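## Task

Make the slide rule show 1.1 × 1.5: slide the C scale so its left index 1 sits over 1.1 on the D scale, and put the cursor hairline over 1.5 on the C scale. Each of the two settings scores higher the nearer it is to its number. The rule must finish face up, otherwise the task fails, and the settings must stay put on their own once the robot lets go.

## Robot and tools

Robot and scene. Two simulated arms, left_arm and right_arm, each ending in a parallel gripper. There are two scenes, each with a fresh random start and its own slide rule setting. The task only counts if the slide (C scale) and the cursor stay where you left them after the grippers release, and the rule is still face up. Something may occasionally tug a held part or nudge a loose object. Never knock anything off the table, and never let the arms strike or press hard against each other.

Frames. Result poses are in a shared scene frame: origin on the table surface midway between the arms, +x out over the table, +z up, left_arm on the +y side. The names left and right do not refer to image sides. end_effector_position is in metres, orientation as a quaternion in w,x,y,z order; printed positions can be somewhat wrong, more so at long reach. Each gripper has its own axes: fingers point along its +z, and they open and close along its y.

The 14-number row. Every motion argument is a single list of 14 numbers, all in [-1, 1], covering both arms even if one stays still: left_arm dx, dy, dz, rx, ry, rz, opening, then right_arm dx, dy, dz, rx, ry, rz, opening. The first six of each arm are an offset, not a pose, expressed in that gripper's own axes and measured from its pose in the most recent result that reported it (before any such result in a scene, and for the second and later calls within one reply, from where the arm is when the action begins). Scale: 1.0 equals 0.6 m for dx, dy, dz and 180 degrees for the rotation vector rx, ry, rz. Opening is absolute: +1 fully open (0.094 m), -1 closed. All-zero offsets are not idle: they pull the arm back to its reference pose.

execute_actions. Takes actions, a list with at most one item. An empty list just reports the state. An action {"rows": [...], "steps": n} holds up to 15 rows, each used for one control step of 1/30 s; n is at most 15 (default 15), and the final row repeats if rows run out. Every row counts from the same reference pose, not from the row before. A wait is {"steps": n} with n up to 300, counted from the last result, so your thinking time is included. Optional pictures (boolean) decides whether images come back. A refused call sends nothing.

move. target is one 14-number row as above; speed is the top path speed in m/s, 0.002 to 0.5 (default 0.25), with turning capped at twice that in rad/s. Each gripper travels straight toward its target, both finishing together, lasting 0.5 to 10 s (cut off at 10 s). Openings are sent at the start. Paths ignore obstacles and the other arm, and grippers lag, drift and may overshoot speed near full reach. Faster motion and targets set deeper past a contact mean harder impacts and pushes. The result adds a move: line with the ending (done, off_target, moving, held, fault) and limits; held means a check blocked the last step, limits=paced means the sent pose was clipped, limits=held means some steps were blocked on the way and the arm may then jump faster. Each gripper's distance from its target is reported. Pictures are included.

wait. seconds from 0 to 10; nothing new is sent. zoom_image: camera is cam_high, cam_low, cam_left_wrist or cam_right_wrist (all 672x504); region is [x0, y0, x1, y1] in pixels from the top-left, at most 504 by 504. Replying without a tool call ends all remaining scenes.

Motion limits. Each step, the commanded pose is clipped to within 70 mm and 16 degrees of the measured pose; position wins over orientation if both cannot be met. After an action ends, an arm continues only to its last clipped pose, so check the result and send the remainder. Arms usually settle a centimetre or more short, mostly low. To hold an arm steady, in a reply's first call send the offset back to its desired pose, then zeros afterwards, aiming higher if it still sags. A Hand target line shows where the controller is currently driving each gripper. Joint limits (rad): waist -2.618 to 3.054, shoulder 0 to 3.142, elbow 0 to 3.142, wrist pitch and yaw -1.571 to 1.571, wrist roll -2.094 to 2.094; elbows never fully straighten.

Gripping. grip_measured uses the same scale as the commanded opening and may be off by about 1 mm per gripper. To hold something, command roughly 0.03 below grip_measured for a firm grip, less for a lighter one. Pad force tops out near 50 to 62 N, lower on thin (under 2 mm) parts, with a brief spike on first contact. A pose unreachable line names an arm whose command the clearance check altered or blocked; HELD marks steps where a row was not fully sent.

Other results. Joint torques include offsets and noise and are unreliable for sensing contact. Holding loads heats motors: MOTOR HOT appears at 75 °C, 90 °C stops that arm for 10 s, and at 100 °C the arm goes limp and falls; these show as OVER-TEMPERATURE FAULT lines.

Each tool is called after "Call:" as name([rows], argument=value, ...), one row to a line, values as JSON.

## Session

Call:
execute_actions(actions=[])

Scene clock: 0.00 s of 8200.00 s.
left_arm: end_effector_position=(+0.5641, +0.1513, +0.3459) grip_measured=+1.000 end_effector_quat_wxyz=(+0.096, -0.126, +0.708, -0.688) | right_arm: end_effector_position=(+0.0389, -0.0493, +0.3751) grip_measured=+1.000 end_effector_quat_wxyz=(+0.174, -0.251, +0.599, +0.740)
Joint positions: left_arm=[-0.092  2.195  2.079 -0.057  1.365 -1.44   0.094] | right_arm=[ 1.066  0.575  0.627  0.127 -0.504  1.031  0.094]
Joint velocities: left_arm=[ 0.002  0.002 -0.007 -0.007  0.037  0.051  0.   ] | right_arm=[-0.002  0.002 -0.007 -0.037 -0.037 -0.022  0.   ]
Joint torques (N m, as the arm reports them, + toward a larger angle): no reading
Motor temperatures (°C, as the motors report them): left_arm=[32 34 32 35 34 31] | right_arm=[33 32 32 33 31 35]
Hand target (left_arm): +0.558, +0.151, +0.362; +0.112, -0.109, +0.708, -0.689
Hand target (right_arm): +0.038, -0.052, +0.381; +0.179, -0.253, +0.593, +0.743

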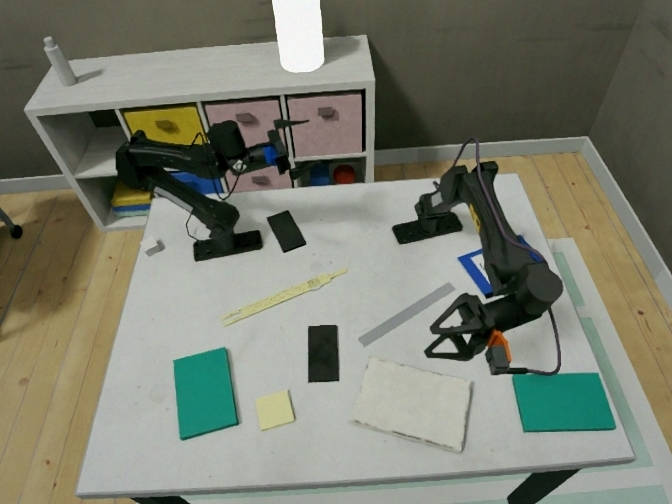

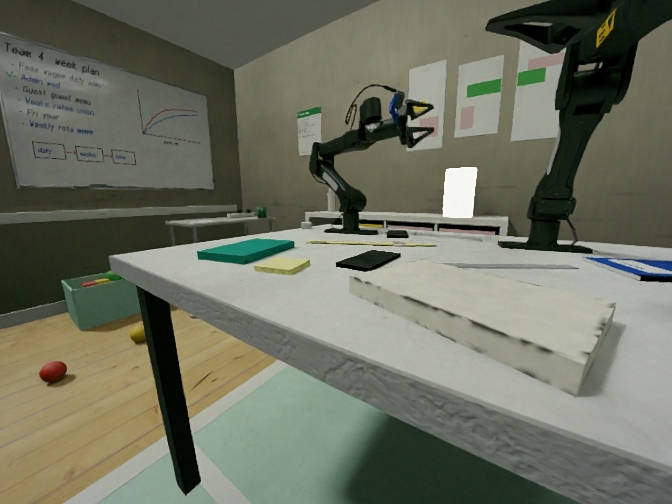

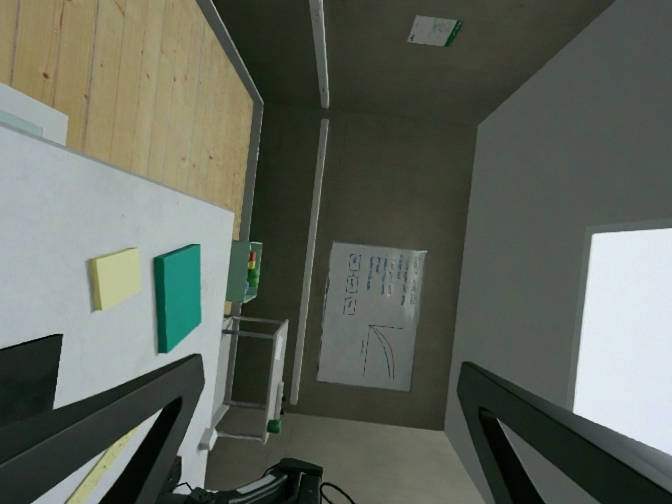

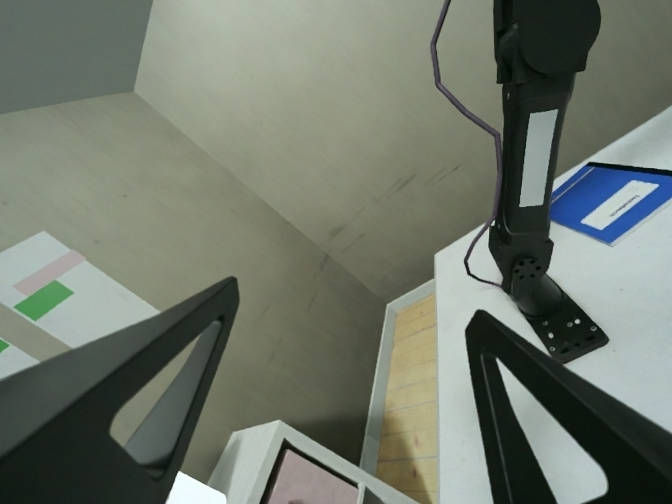

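Call:
zoom_image(camera="cam_high", region=[200, 240, 370, 350])

Call:
zoom_image(camera="cam_low", region=[280, 200, 480, 280])

Region (200, 240, 370, 350) of cam_high's 672x504 image, scaled by 2.965, with more detail than that image has; it fills the top 326 rows of this view, and the rest is white.

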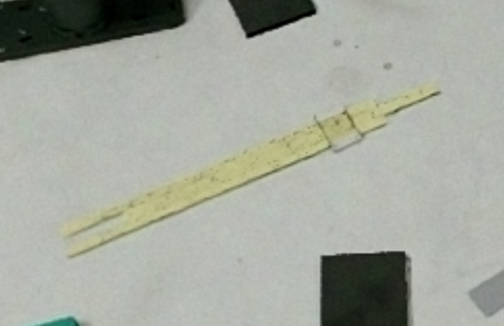

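Region (280, 200, 480, 280) of cam_low's 672x504 image, scaled by 2.520, with more detail than that image has; it fills the top 202 rows of this view, and the rest is white.

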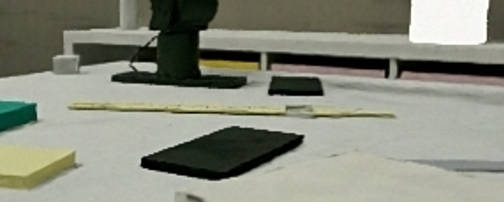

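Call:
move(target=[0.465,0.185,-0.235,-0.4895,-0.006,0.012,1,-0.088,-0.338,-0.253,0.514,0.207,0.115,1])

Scene clock: 27.27 s of 8200.00 s.
left_arm: end_effector_position=(+0.2510, +0.2070, +0.2491) grip_measured=+1.000 end_effector_quat_wxyz=(+0.104, -0.138, +0.984, -0.045) | right_arm: end_effector_position=(+0.2172, -0.1493, +0.2092) grip_measured=+1.000 end_effector_quat_wxyz=(+0.026, -0.154, +0.987, +0.035)
Joint positions: left_arm=[-0.446  1.34   1.575 -1.579  0.006 -0.523  0.094] | right_arm=[ 0.578  1.476  1.54  -1.552 -0.029  0.43   0.094]
Joint velocities: left_arm=[ 0.002  0.012 -0.002  0.022 -0.037 -0.022  0.   ] | right_arm=[-0.007  0.002 -0.007 -0.095  0.066 -0.007  0.   ]
Joint torques (N m, as the arm reports them, + toward a larger angle): left_arm=[-1.06 -6.34  3.35  1.   -0.07 -0.08] | right_arm=[ 0.7  -5.75  9.49 -0.09  0.09  0.08]
Motor temperatures (°C, as the motors report them): left_arm=[32 40 33 37 34 31] | right_arm=[33 32 34 36 31 35]
Hand target (left_arm): +0.247, +0.207, +0.252; +0.113, -0.137, +0.983, -0.045
Hand target (right_arm): +0.217, -0.149, +0.215; +0.031, -0.153, +0.987, +0.031
Off the commanded pose (left_arm): 0.006 m, 13 deg.
Off the commanded pose (right_arm): 0.011 m, 5 deg.
joint sent to its limit (left arm) — the command would take joint 4 (wrist pitch) past its lower limit, so that joint was sent only as far as its limit.
joint sent to its limit (right arm) — the command would take joint 4 (wrist pitch) past its lower limit, so that joint was sent only as far as its limit.
After step 90, 20.17 s passed at rest.
move: off_target (left_arm, right_arm)

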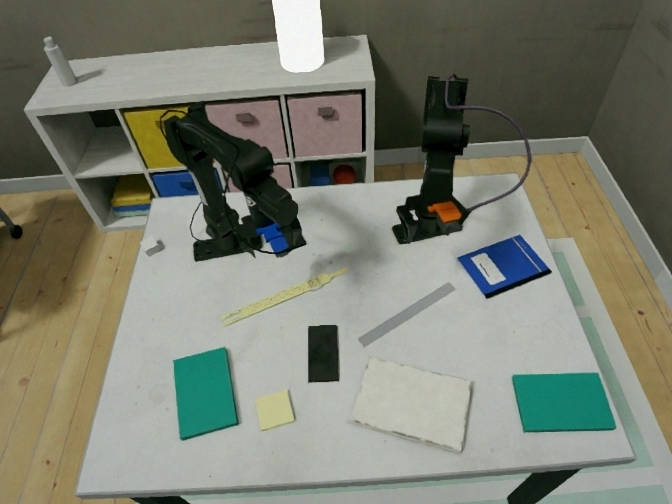

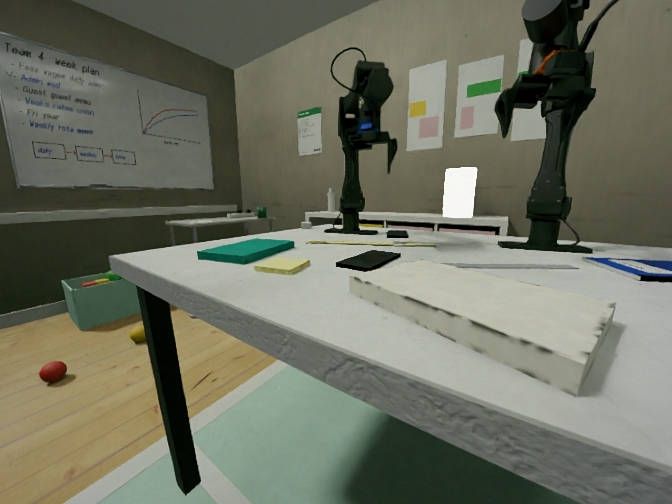

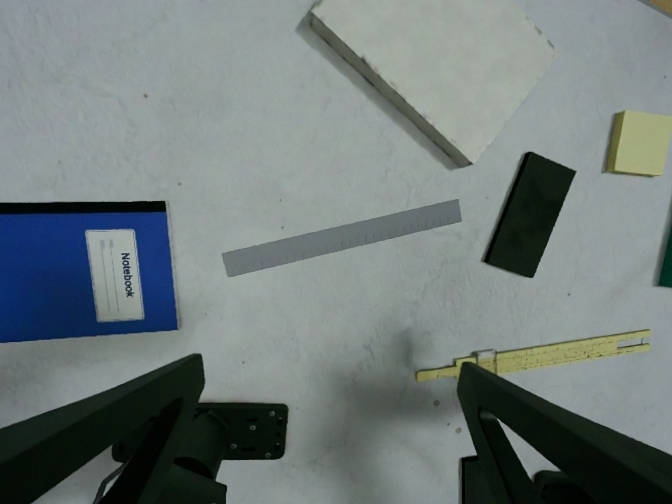

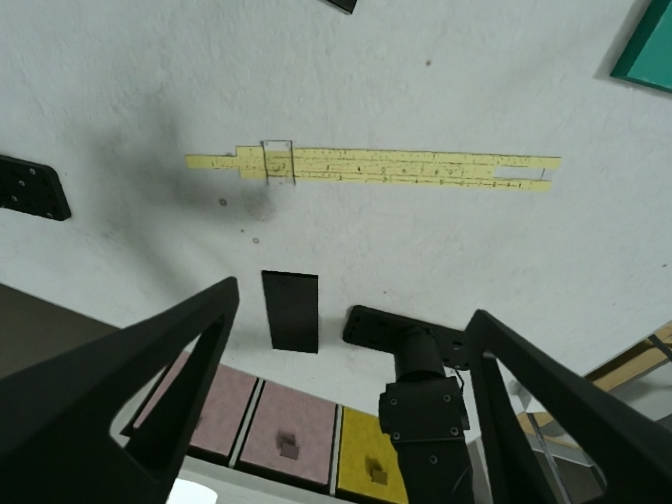

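Call:
zoom_image(camera="cam_right_wrist", region=[170, 120, 380, 210])

Call:
zoom_image(camera="cam_right_wrist", region=[370, 120, 580, 210])

Region (170, 120, 380, 210) of cam_right_wrist's 672x504 image, scaled by 2.400, with more detail than that image has; it fills the top 216 rows of this view, and the rest is white.

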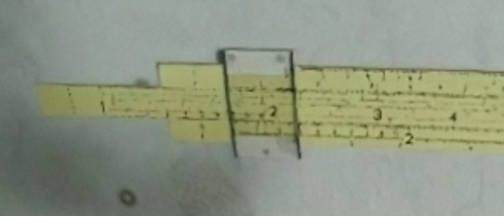

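Region (370, 120, 580, 210) of cam_right_wrist's 672x504 image, scaled by 2.400, with more detail than that image has; it fills the top 216 rows of this view, and the rest is white.

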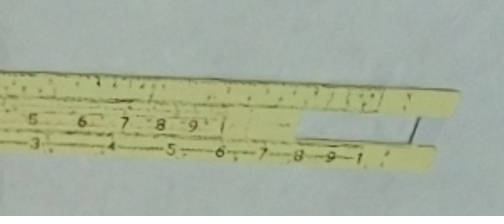

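Call:
move(target=[0,0,0,0,0,0,1,0,0.09,0.16,0.02,0.02,0.002,1])

Scene clock: 54.53 s of 8200.00 s.
left_arm: end_effector_position=(+0.2512, +0.2075, +0.2491) grip_measured=+1.000 end_effector_quat_wxyz=(+0.105, -0.139, +0.984, -0.044) | right_arm: end_effector_position=(+0.2038, -0.0936, +0.1167) grip_measured=+1.000 end_effector_quat_wxyz=(-0.014, -0.153, +0.988, -0.002)
Joint positions: left_arm=[-0.446  1.34   1.575 -1.579  0.004 -0.523  0.094] | right_arm=[ 0.761  1.659  1.353 -1.288 -0.016  0.614  0.094]
Joint velocities: left_arm=[ 0.002 -0.017 -0.012 -0.051 -0.066 -0.037  0.   ] | right_arm=[-0.027  0.012 -0.007 -0.066 -0.022 -0.022  0.   ]
Joint torques (N m, as the arm reports them, + toward a larger angle): left_arm=[ 0.14 -4.29  3.7   1.    0.06  0.  ] | right_arm=[ 0.76 -8.71  6.42  0.07  0.09  0.11]
Motor temperatures (°C, as the motors report them): left_arm=[32 37 33 36 34 31] | right_arm=[33 33 35 34 31 35]
Hand target (left_arm): +0.251, +0.207, +0.249; +0.104, -0.138, +0.984, -0.045
Hand target (right_arm): +0.206, -0.092, +0.116; -0.003, -0.150, +0.989, -0.000
Off the commanded pose (left_arm): 0.000 m, 0 deg.
Off the commanded pose (right_arm): 0.003 m, 2 deg.
After step 90, 23.20 s passed at rest.
move: done

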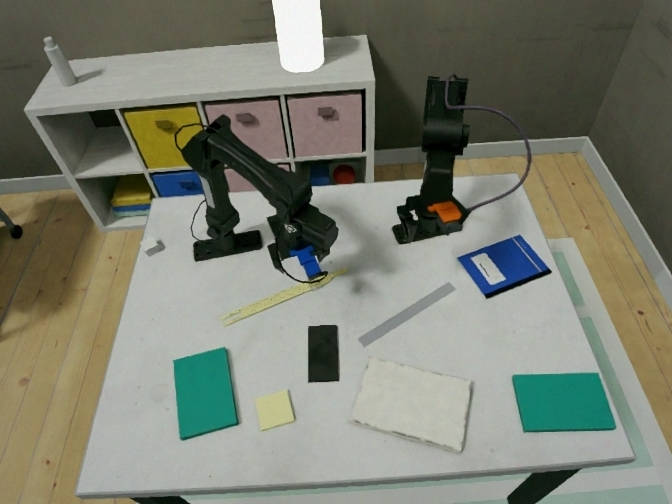

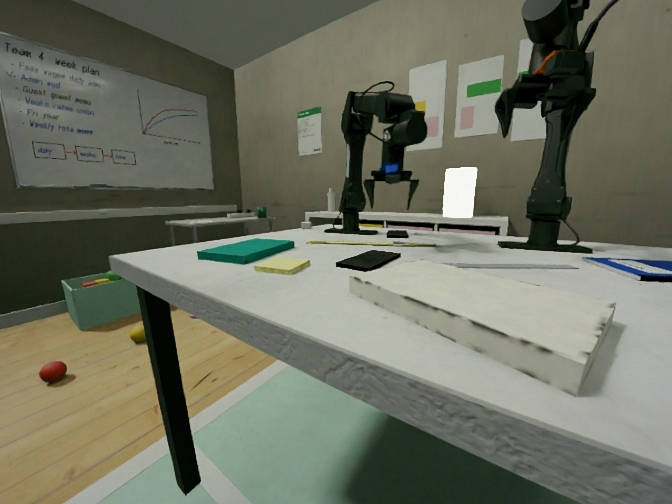

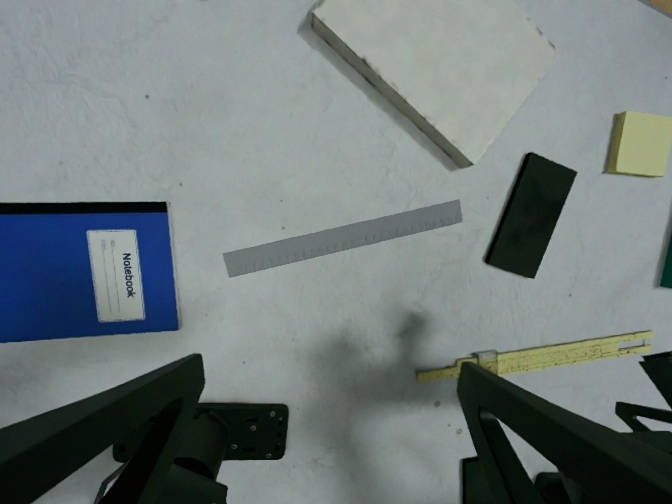

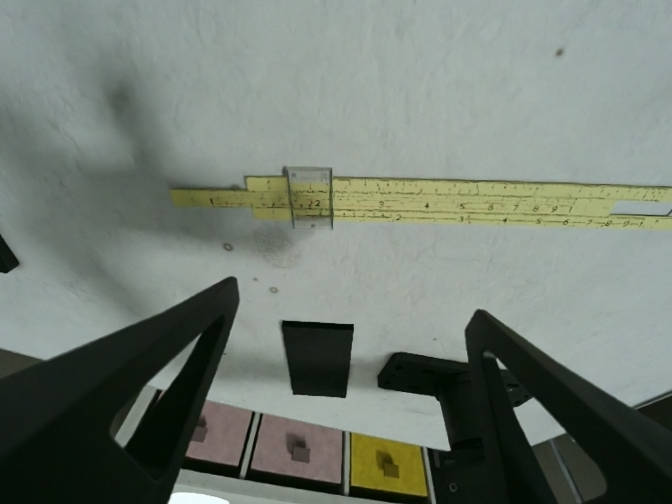

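Call:
zoom_image(camera="cam_right_wrist", region=[160, 155, 420, 240])

Region (160, 155, 420, 240) of cam_right_wrist's 672x504 image, scaled by 1.938, with more detail than that image has; it fills the top 165 rows of this view, and the rest is white.

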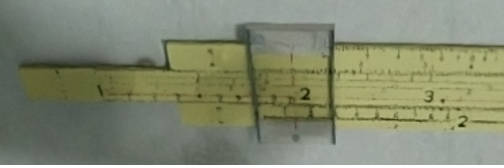

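Call:
move(target=[0.272,-0.187,0.257,0.019,0.078,0.49,-1,0,-0.35,0.09,0,0,0.5,0.3], speed=0.15)

Scene clock: 82.47 s of 8200.00 s.
left_arm: end_effector_position=(+0.1671, +0.0435, +0.0855) grip_measured=-0.979 end_effector_quat_wxyz=(+0.002, +0.585, +0.811, -0.001) | right_arm: end_effector_position=(+0.2666, -0.2928, +0.0707) grip_measured=+0.303 end_effector_quat_wxyz=(-0.004, +0.583, +0.813, -0.005)
Joint positions: left_arm=[-1.186  1.563  1.129 -1.132  0.001  0.269  0.001] | right_arm=[-0.022  1.481  0.991 -1.094  0.002  1.382  0.061]
Joint velocities: left_arm=[ 0.012 -0.002 -0.002 -0.007  0.037 -0.007 -0.   ] | right_arm=[-0.007 -0.007  0.007 -0.066  0.007 -0.037 -0.   ]
Joint torques (N m, as the arm reports them, + toward a larger angle): left_arm=[-0.86 -6.6   3.56  0.69 -0.04  0.09] | right_arm=[-0.77 -6.41  5.48  0.05  0.19  0.12]
Motor temperatures (°C, as the motors report them): left_arm=[32 36 33 36 34 31] | right_arm=[33 34 34 34 31 35]
Hand target (left_arm): +0.167, +0.041, +0.084; +0.006, +0.593, +0.805, -0.001
Hand target (right_arm): +0.266, -0.297, +0.067; +0.002, +0.591, +0.807, -0.009
Off the commanded pose (left_arm): 0.008 m, 1 deg.
Off the commanded pose (right_arm): 0.008 m, 1 deg.
After step 90, 19.33 s passed at rest.
move: done

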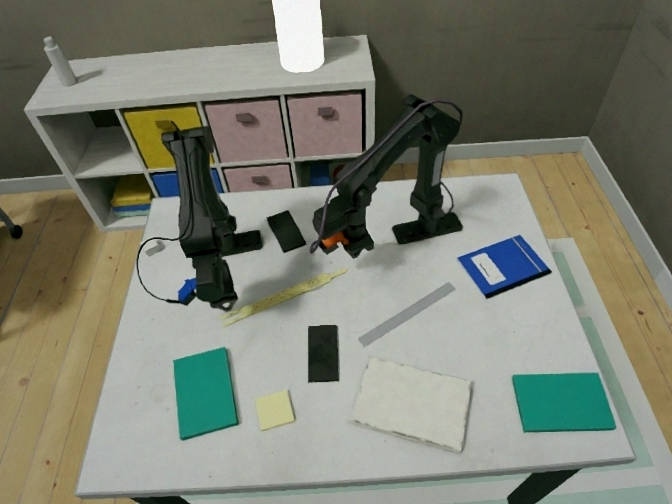

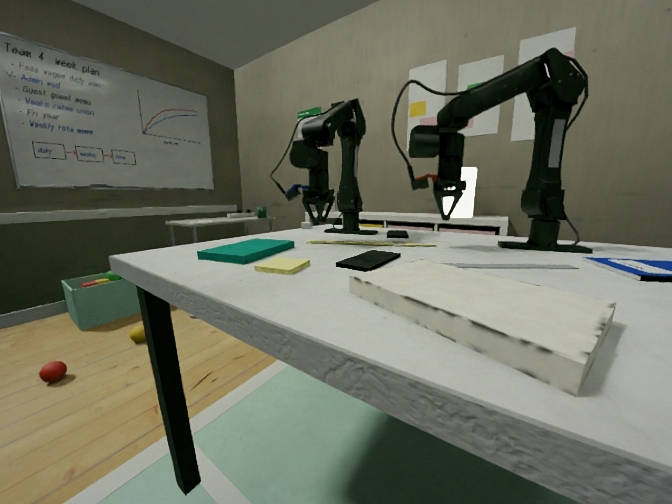

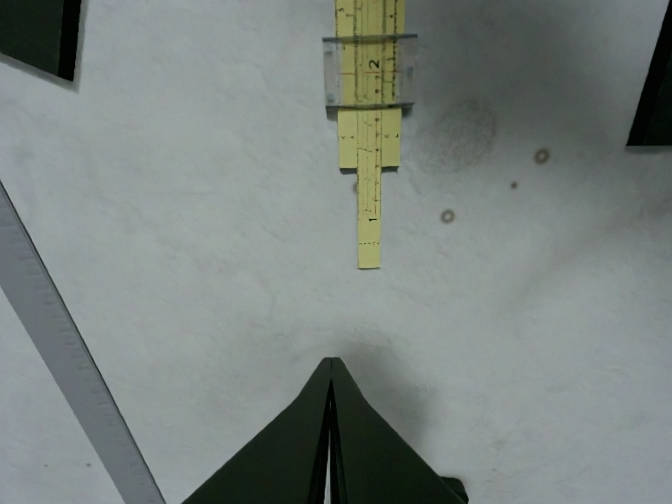

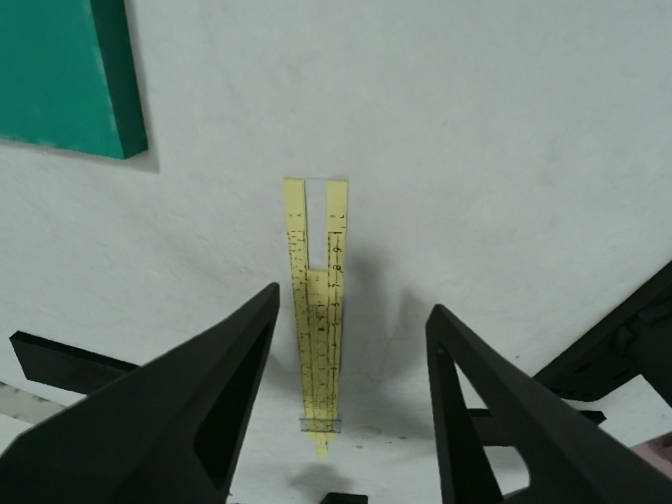

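Call:
move(target=[0,-0.033,0.085,0,0,0,-1,0,0.025,0.065,0,0,0,0.3], speed=0.1)

Scene clock: 91.57 s of 8200.00 s.
left_arm: end_effector_position=(+0.1496, +0.0390, +0.0358) grip_measured=-0.979 end_effector_quat_wxyz=(-0.002, +0.584, +0.812, +0.000) | right_arm: end_effector_position=(+0.2821, -0.2907, +0.0360) grip_measured=+0.303 end_effector_quat_wxyz=(-0.003, +0.584, +0.812, -0.004)
Joint positions: left_arm=[-1.251  1.607  0.968 -0.934  0.001  0.2    0.001] | right_arm=[-0.022  1.582  0.943 -0.941  0.002  1.385  0.061]
Joint velocities: left_arm=[-0.017  0.007  0.007  0.051  0.007  0.007  0.001] | right_arm=[-0.007 -0.007  0.012 -0.007 -0.051 -0.022 -0.001]
Joint torques (N m, as the arm reports them, + toward a larger angle): left_arm=[-0.88 -6.78  3.46  0.66 -0.01 -0.12] | right_arm=[ 0.37 -6.35  5.68  0.02  0.05 -0.02]
Motor temperatures (°C, as the motors report them): left_arm=[32 36 33 36 34 31] | right_arm=[33 34 34 34 31 35]
Hand target (left_arm): +0.148, +0.036, +0.035; +0.002, +0.585, +0.811, -0.001
Hand target (right_arm): +0.280, -0.289, +0.031; -0.004, +0.583, +0.813, -0.006
Off the commanded pose (left_arm): 0.003 m, 1 deg.
Off the commanded pose (right_arm): 0.005 m, 0 deg.
After step 90, 4.97 s passed at rest.
move: done

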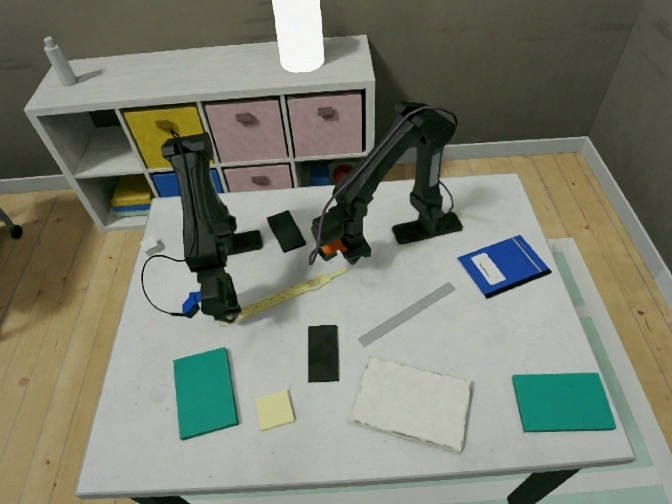

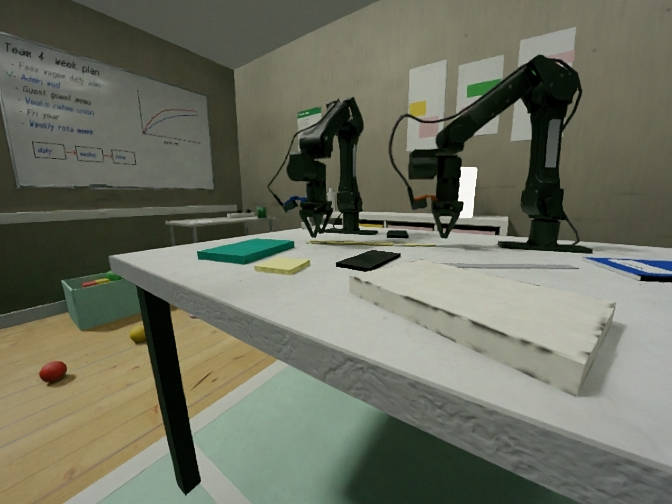

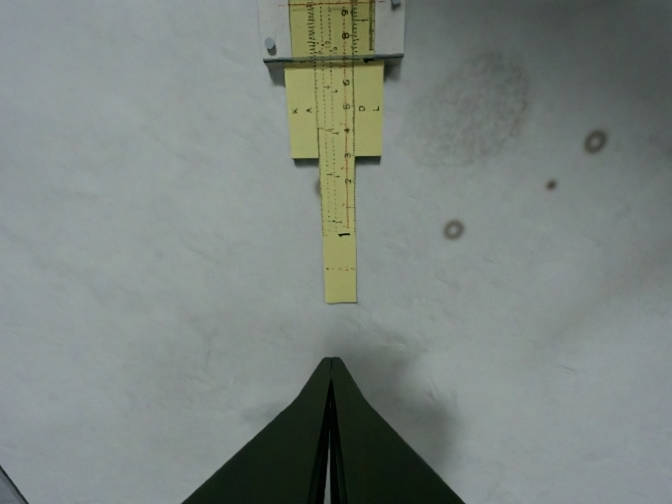

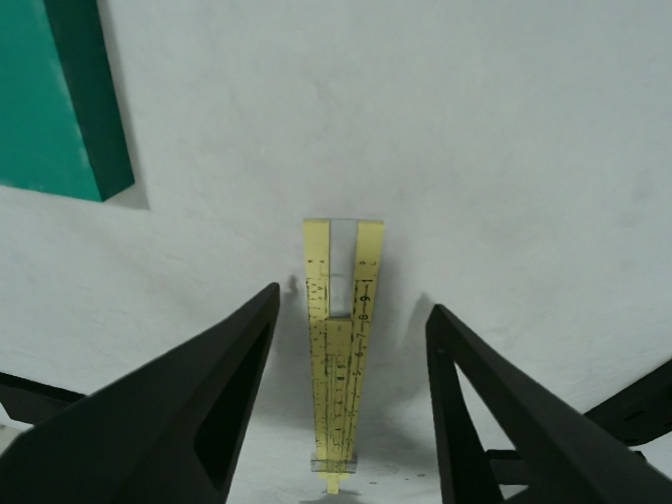

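Call:
move(target=[0,-0.006,0.033,0,0,0,-1,0,0.006,0.036,0,0,0,0.3], speed=0.05)

Scene clock: 96.00 s of 8200.00 s.
left_arm: end_effector_position=(+0.1487, +0.0406, +0.0178) grip_measured=-0.979 end_effector_quat_wxyz=(-0.004, +0.581, +0.814, +0.002) | right_arm: end_effector_position=(+0.2869, -0.2900, +0.0191) grip_measured=+0.303 end_effector_quat_wxyz=(-0.002, +0.584, +0.812, -0.003)
Joint positions: left_arm=[-1.251  1.637  0.92  -0.862  0.001  0.192  0.001] | right_arm=[-0.022  1.627  0.915 -0.866  0.002  1.385  0.061]
Joint velocities: left_arm=[ 0.007 -0.012  0.007 -0.022 -0.007 -0.022 -0.   ] | right_arm=[-0.002 -0.027 -0.002 -0.007  0.022 -0.007 -0.   ]
Joint torques (N m, as the arm reports them, + toward a larger angle): left_arm=[-1.35 -6.71  3.16  0.64  0.01 -0.11] | right_arm=[ 0.12 -6.61  5.18  0.08  0.03 -0.01]
Motor temperatures (°C, as the motors report them): left_arm=[32 36 33 36 34 31] | right_arm=[33 34 34 34 31 35]
Hand target (left_arm): +0.146, +0.038, +0.016; -0.002, +0.584, +0.812, +0.000
Hand target (right_arm): +0.285, -0.290, +0.014; -0.003, +0.584, +0.812, -0.004
Off the commanded pose (left_arm): 0.004 m, 1 deg.
Off the commanded pose (right_arm): 0.005 m, 0 deg.
After step 90, 0.50 s passed at rest.
move: done

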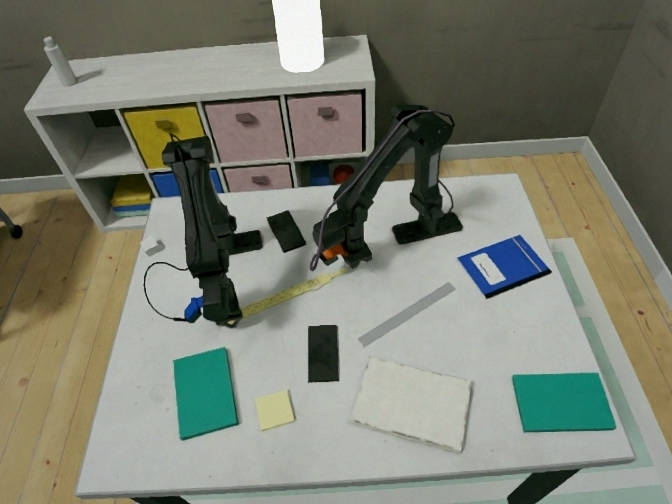

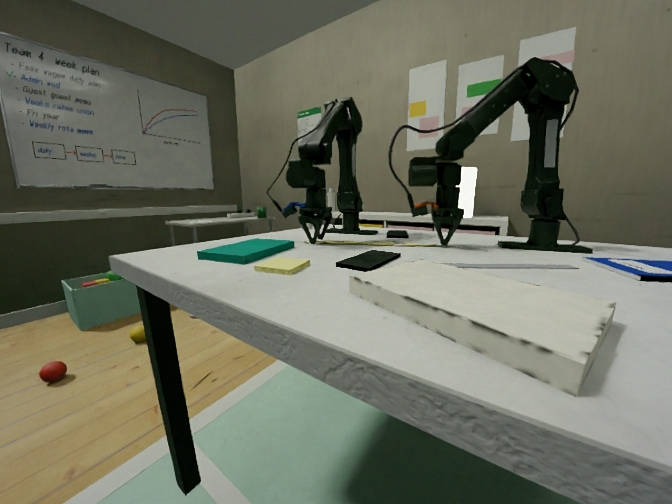

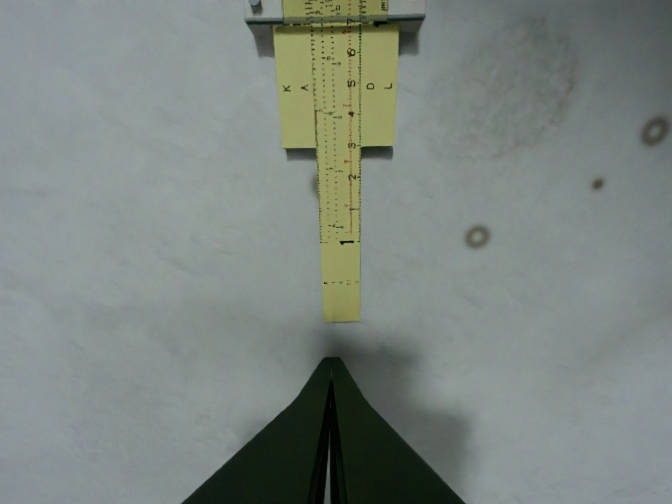

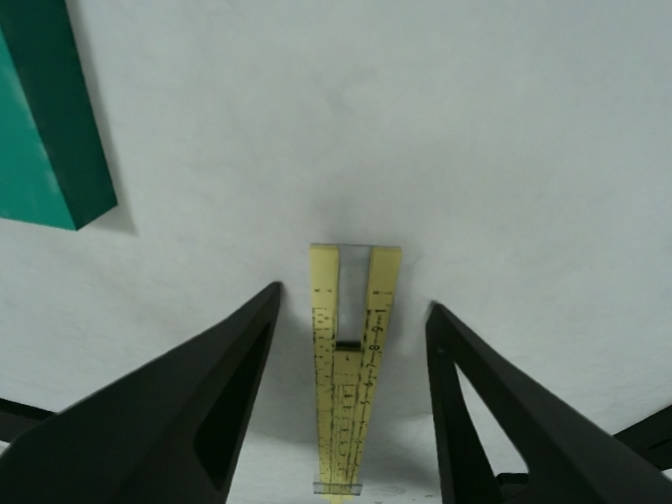

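Call:
move(target=[0,-0.009,0.008,0,0,0,-1,0,0,0.018,0,0,0,0.3], speed=0.03)

Scene clock: 99.80 s of 8200.00 s.
left_arm: end_effector_position=(+0.1456, +0.0406, +0.0156) grip_measured=-0.979 end_effector_quat_wxyz=(-0.005, +0.580, +0.815, +0.002) | right_arm: end_effector_position=(+0.2925, -0.2892, +0.0163) grip_measured=+0.303 end_effector_quat_wxyz=(+0.004, +0.584, +0.812, +0.003)
Joint positions: left_arm=[-1.261  1.637  0.91  -0.854  0.001  0.179  0.001] | right_arm=[-0.022  1.639  0.915 -0.838  0.002  1.385  0.061]
Joint velocities: left_arm=[ 0.017 -0.002 -0.002  0.037  0.022  0.007 -0.001] | right_arm=[-0.022 -0.002 -0.022 -0.022  0.022 -0.066 -0.   ]
Joint torques (N m, as the arm reports them, + toward a larger angle): left_arm=[-0.92 -6.48  2.97  0.65  0.02 -0.09] | right_arm=[ 0.06 -6.7   4.    0.03 -0.06  0.03]
Motor temperatures (°C, as the motors report them): left_arm=[32 36 33 36 34 31] | right_arm=[33 34 34 34 31 35]
Hand target (left_arm): +0.144, +0.039, +0.013; -0.004, +0.581, +0.814, +0.002
Hand target (right_arm): +0.287, -0.290, +0.008; -0.002, +0.584, +0.812, -0.003
Off the commanded pose (left_arm): 0.004 m, 0 deg.
Off the commanded pose (right_arm): 0.010 m, 1 deg.
After step 90, 0.03 s passed at rest.
move: done

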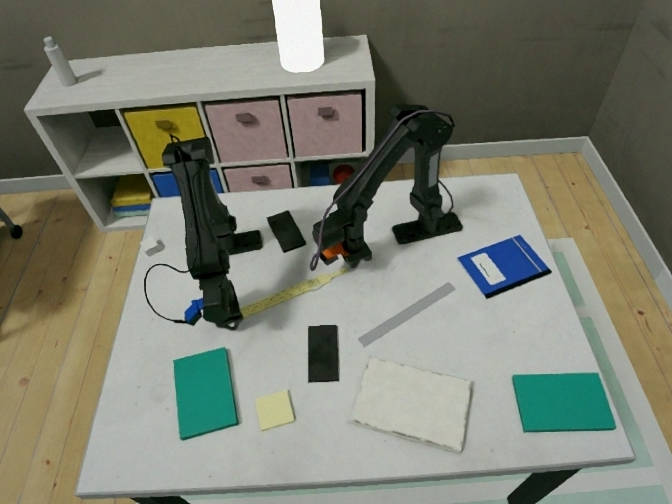

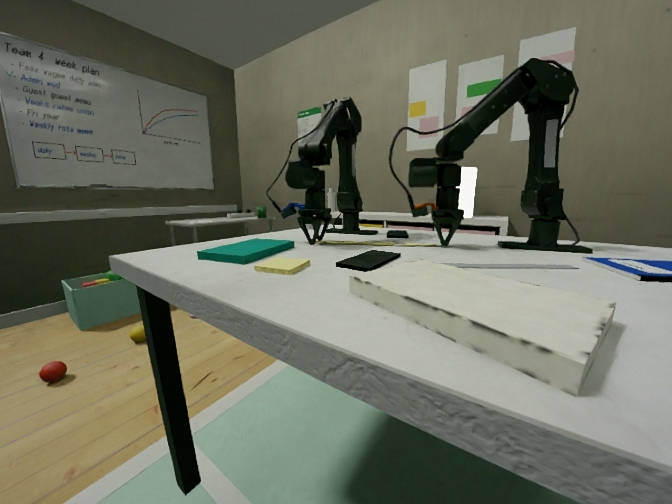

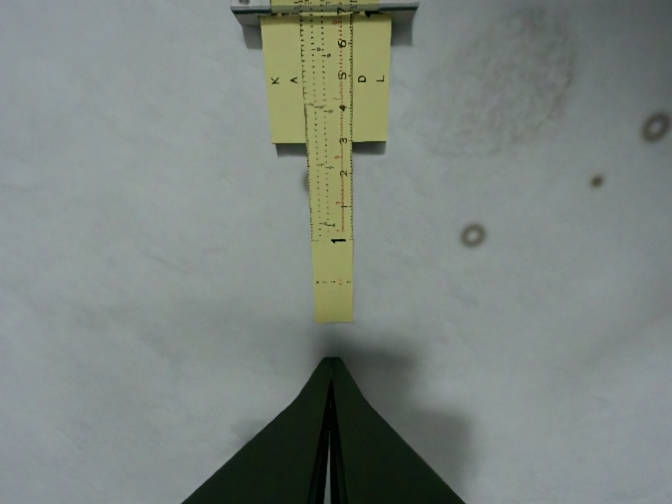

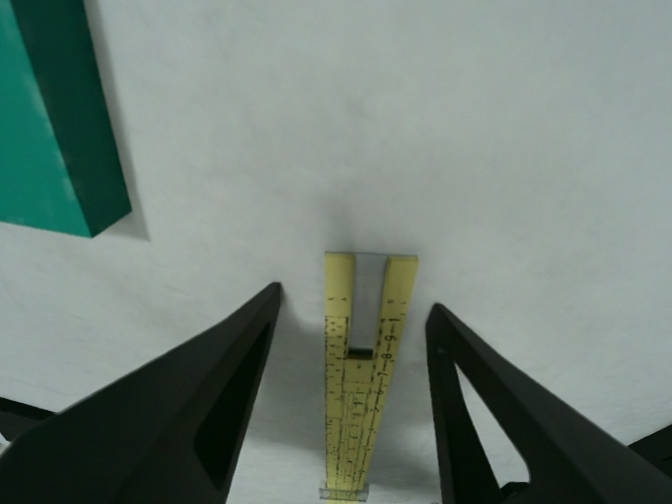

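Call:
move(target=[0,0,0,0,0,0,-1,0,-0.014,-0.003,0,0,0,0.3], speed=0.03)

Scene clock: 104.03 s of 8200.00 s.
left_arm: end_effector_position=(+0.1457, +0.0404, +0.0156) grip_measured=-0.979 end_effector_quat_wxyz=(-0.005, +0.579, +0.815, +0.002) | right_arm: end_effector_position=(+0.2904, -0.2894, +0.0169) grip_measured=+0.303 end_effector_quat_wxyz=(+0.005, +0.584, +0.812, +0.004)
Joint positions: left_arm=[-1.261  1.637  0.91  -0.854  0.001  0.178  0.001] | right_arm=[-0.022  1.626  0.904 -0.835  0.002  1.385  0.061]
Joint velocities: left_arm=[ 0.012  0.002  0.002 -0.037 -0.007  0.037 -0.   ] | right_arm=[-0.012 -0.002 -0.012 -0.037 -0.007 -0.037  0.001]
Joint torques (N m, as the arm reports them, + toward a larger angle): left_arm=[-0.01 -6.96  3.52  0.57  0.01 -0.01] | right_arm=[-0.29 -9.05  4.96 -0.17  0.02 -0.03]
Motor temperatures (°C, as the motors report them): left_arm=[32 36 33 36 34 31] | right_arm=[33 34 34 34 31 35]
Hand target (left_arm): +0.146, +0.041, +0.016; -0.005, +0.580, +0.815, +0.002
Hand target (right_arm): +0.285, -0.292, +0.018; +0.004, +0.584, +0.812, +0.003
Off the commanded pose (left_arm): 0.000 m, 0 deg.
Off the commanded pose (right_arm): 0.006 m, 0 deg.
After step 90, 0.50 s passed at rest.
move: done

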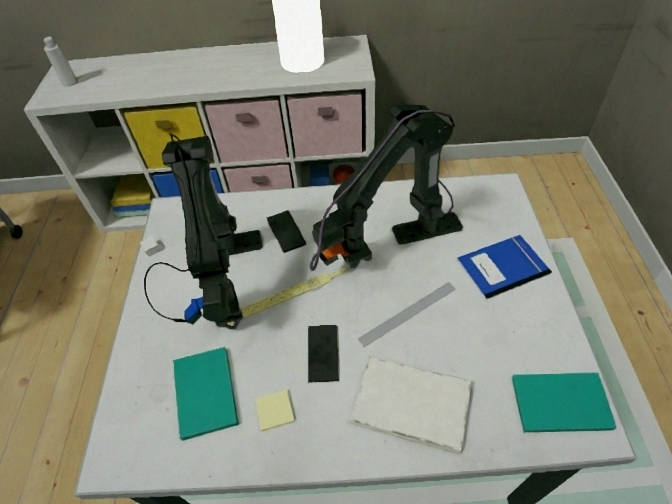

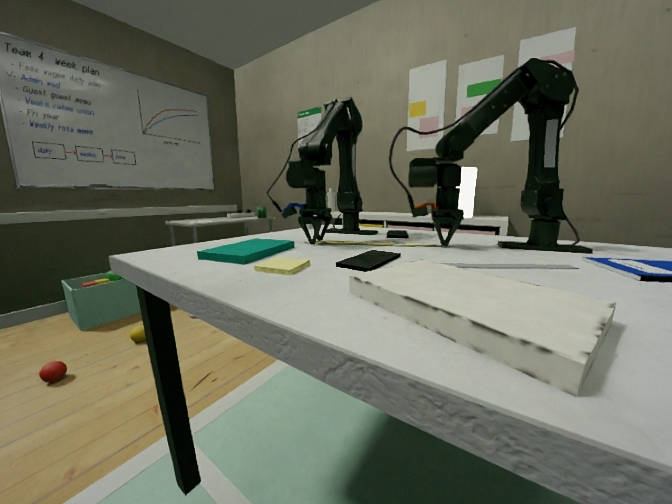

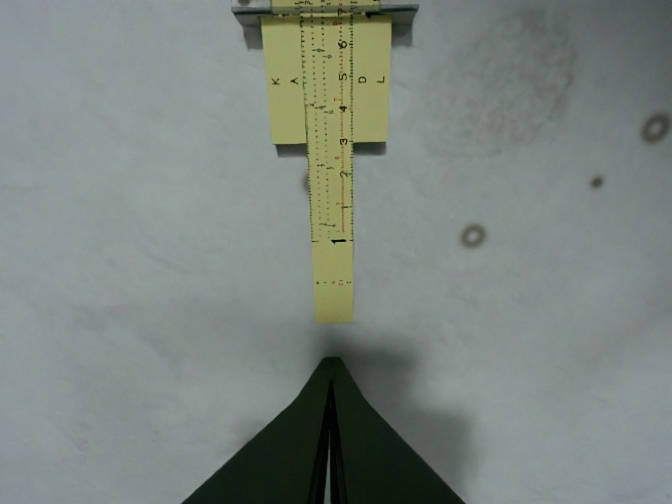

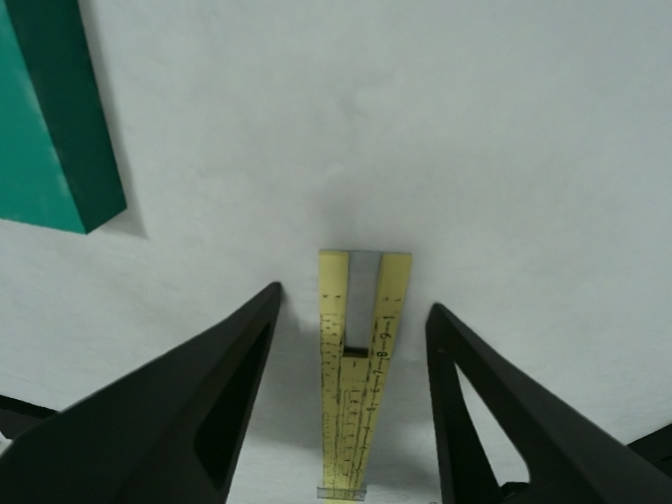

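Call:
move(target=[0,0,0,0,0,0,-1,0,-0.016,0,0,0,0,0.3], speed=0.03)

Call:
move(target=[0,0,0,0,0,0,-1,0,0,0.003,0,0,0,-0.4], speed=0.03)

Scene clock: 107.43 s of 8200.00 s.
left_arm: end_effector_position=(+0.1457, +0.0404, +0.0156) grip_measured=-0.979 end_effector_quat_wxyz=(-0.005, +0.579, +0.815, +0.002) | right_arm: end_effector_position=(+0.2853, -0.2902, +0.0162) grip_measured=+0.303 end_effector_quat_wxyz=(+0.004, +0.584, +0.812, +0.003)
Joint positions: left_arm=[-1.261  1.637  0.91  -0.854  0.001  0.178  0.001] | right_arm=[-0.022  1.611  0.885 -0.834  0.002  1.385  0.061]
Joint velocities: left_arm=[-0.007  0.002 -0.007 -0.037 -0.022  0.022 -0.001] | right_arm=[ 0.002 -0.012 -0.002 -0.022 -0.022  0.007  0.   ]
Joint torques (N m, as the arm reports them, + toward a larger angle): left_arm=[ 0.01 -7.01  3.47  0.51  0.04 -0.02] | right_arm=[-0.54 -9.11  4.88 -0.1   0.03 -0.04]
Motor temperatures (°C, as the motors report them): left_arm=[32 36 33 36 34 31] | right_arm=[33 34 34 34 31 35]
Hand target (left_arm): +0.146, +0.040, +0.016; -0.005, +0.579, +0.815, +0.002
Hand target (right_arm): +0.281, -0.292, +0.017; +0.006, +0.584, +0.812, +0.004
Off the commanded pose (left_arm): 0.000 m, 0 deg.
Off the commanded pose (right_arm): 0.005 m, 0 deg.
move: done

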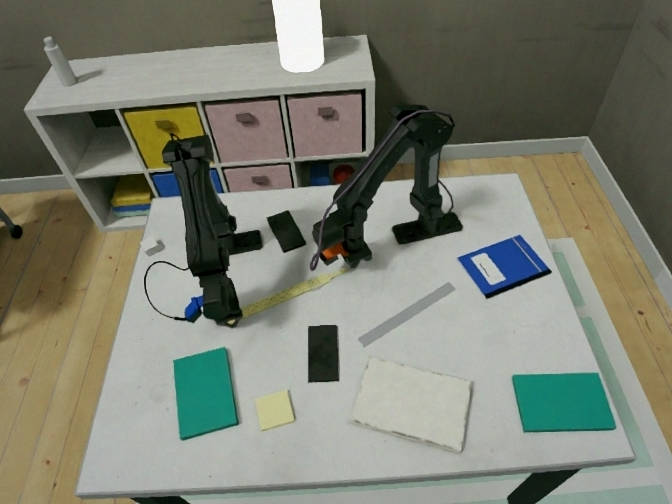

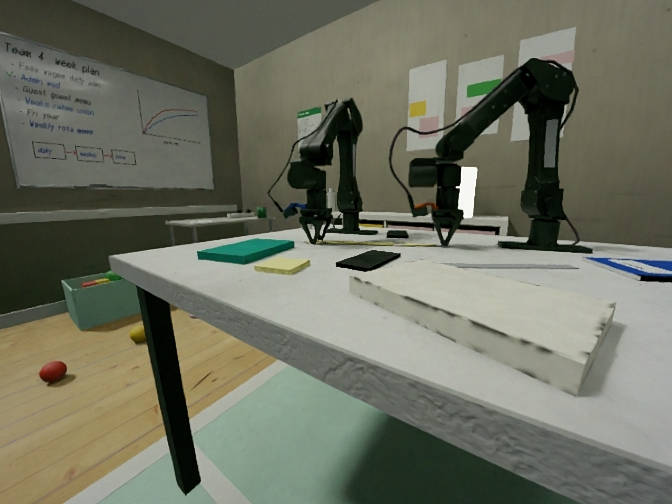

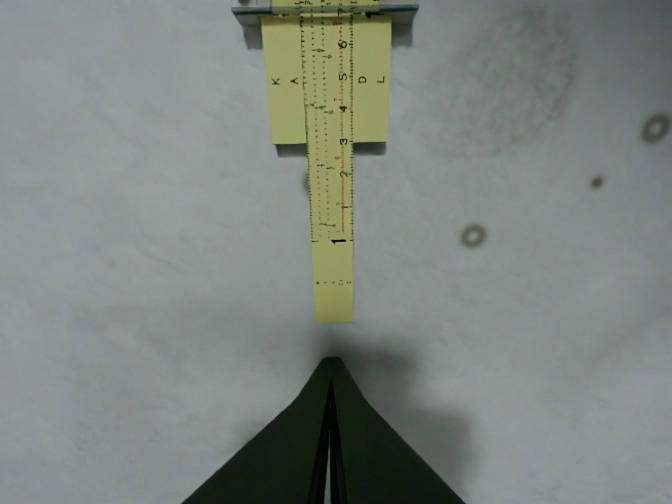

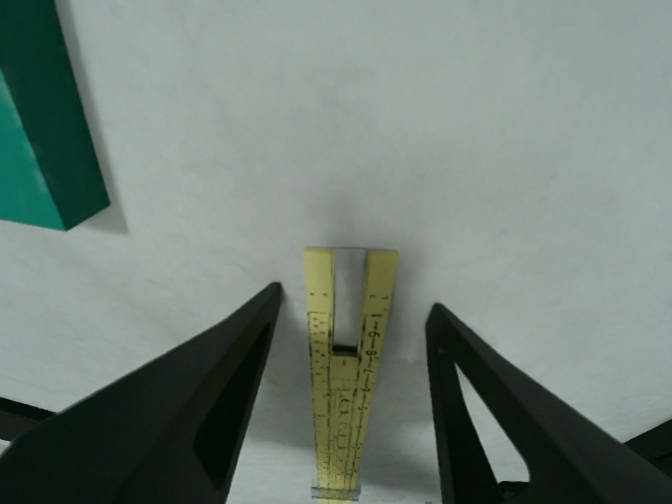

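Scene clock: 108.13 s of 8200.00 s.
left_arm: end_effector_position=(+0.1457, +0.0404, +0.0156) grip_measured=-0.979 end_effector_quat_wxyz=(-0.005, +0.579, +0.815, +0.002) | right_arm: end_effector_position=(+0.2853, -0.2902, +0.0162) grip_measured=-0.373 end_effector_quat_wxyz=(+0.004, +0.584, +0.812, +0.003)
Joint positions: left_arm=[-1.261  1.637  0.91  -0.854  0.001  0.178  0.001] | right_arm=[-0.022  1.611  0.885 -0.834  0.002  1.384  0.029]
Joint velocities: left_arm=[-0.007 -0.012 -0.017  0.051 -0.051 -0.022 -0.001] | right_arm=[-0.012 -0.002  0.012 -0.007 -0.007 -0.007 -0.001]
Joint torques (N m, as the arm reports them, + toward a larger angle): left_arm=[ 0.12 -6.98  3.38  0.54  0.01 -0.05] | right_arm=[ 0.17 -6.56  6.26  0.01  0.01  0.  ]
Motor temperatures (°C, as the motors report them): left_arm=[32 36 33 36 34 31] | right_arm=[33 34 34 34 31 35]
Hand target (left_arm): +0.146, +0.040, +0.016; -0.005, +0.579, +0.815, +0.002
Hand target (right_arm): +0.285, -0.290, +0.014; +0.004, +0.584, +0.812, +0.003
Off the commanded pose (left_arm): 0.000 m, 0 deg.
Off the commanded pose (right_arm): 0.002 m, 0 deg.
move: done

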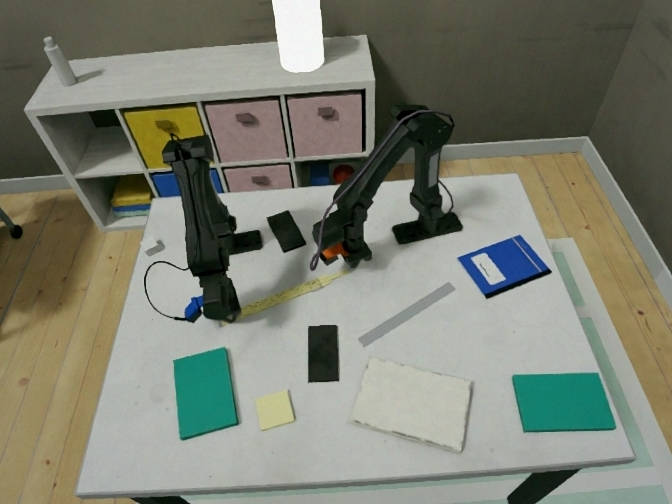

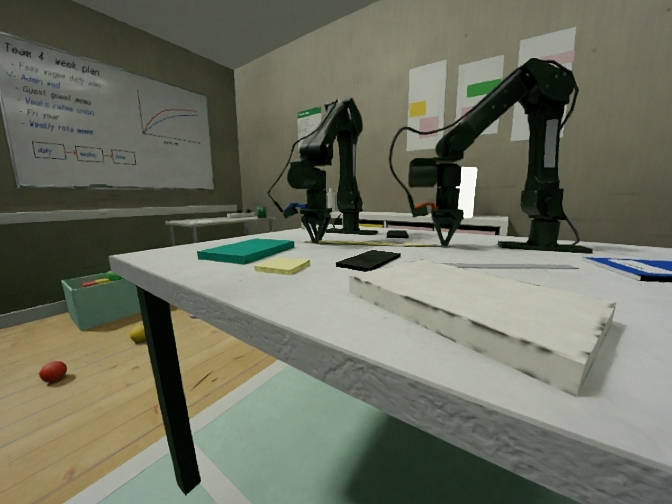

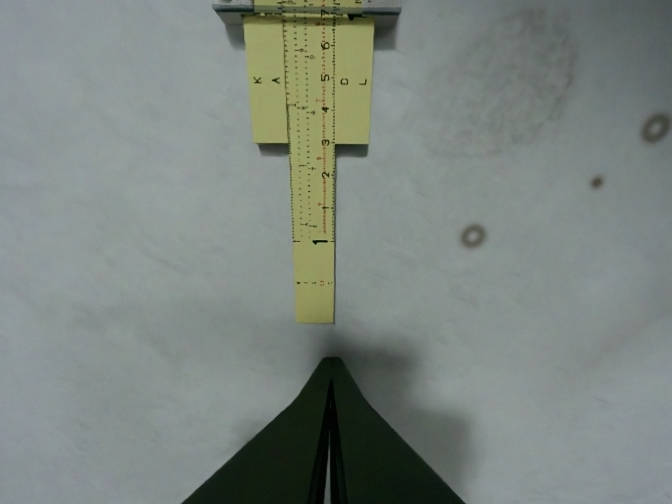

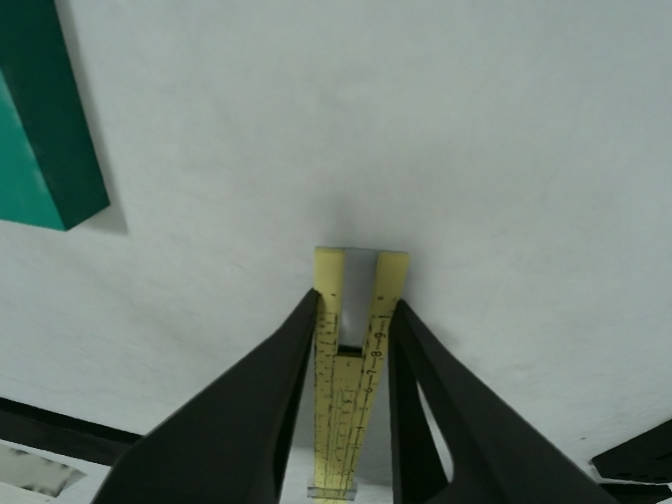

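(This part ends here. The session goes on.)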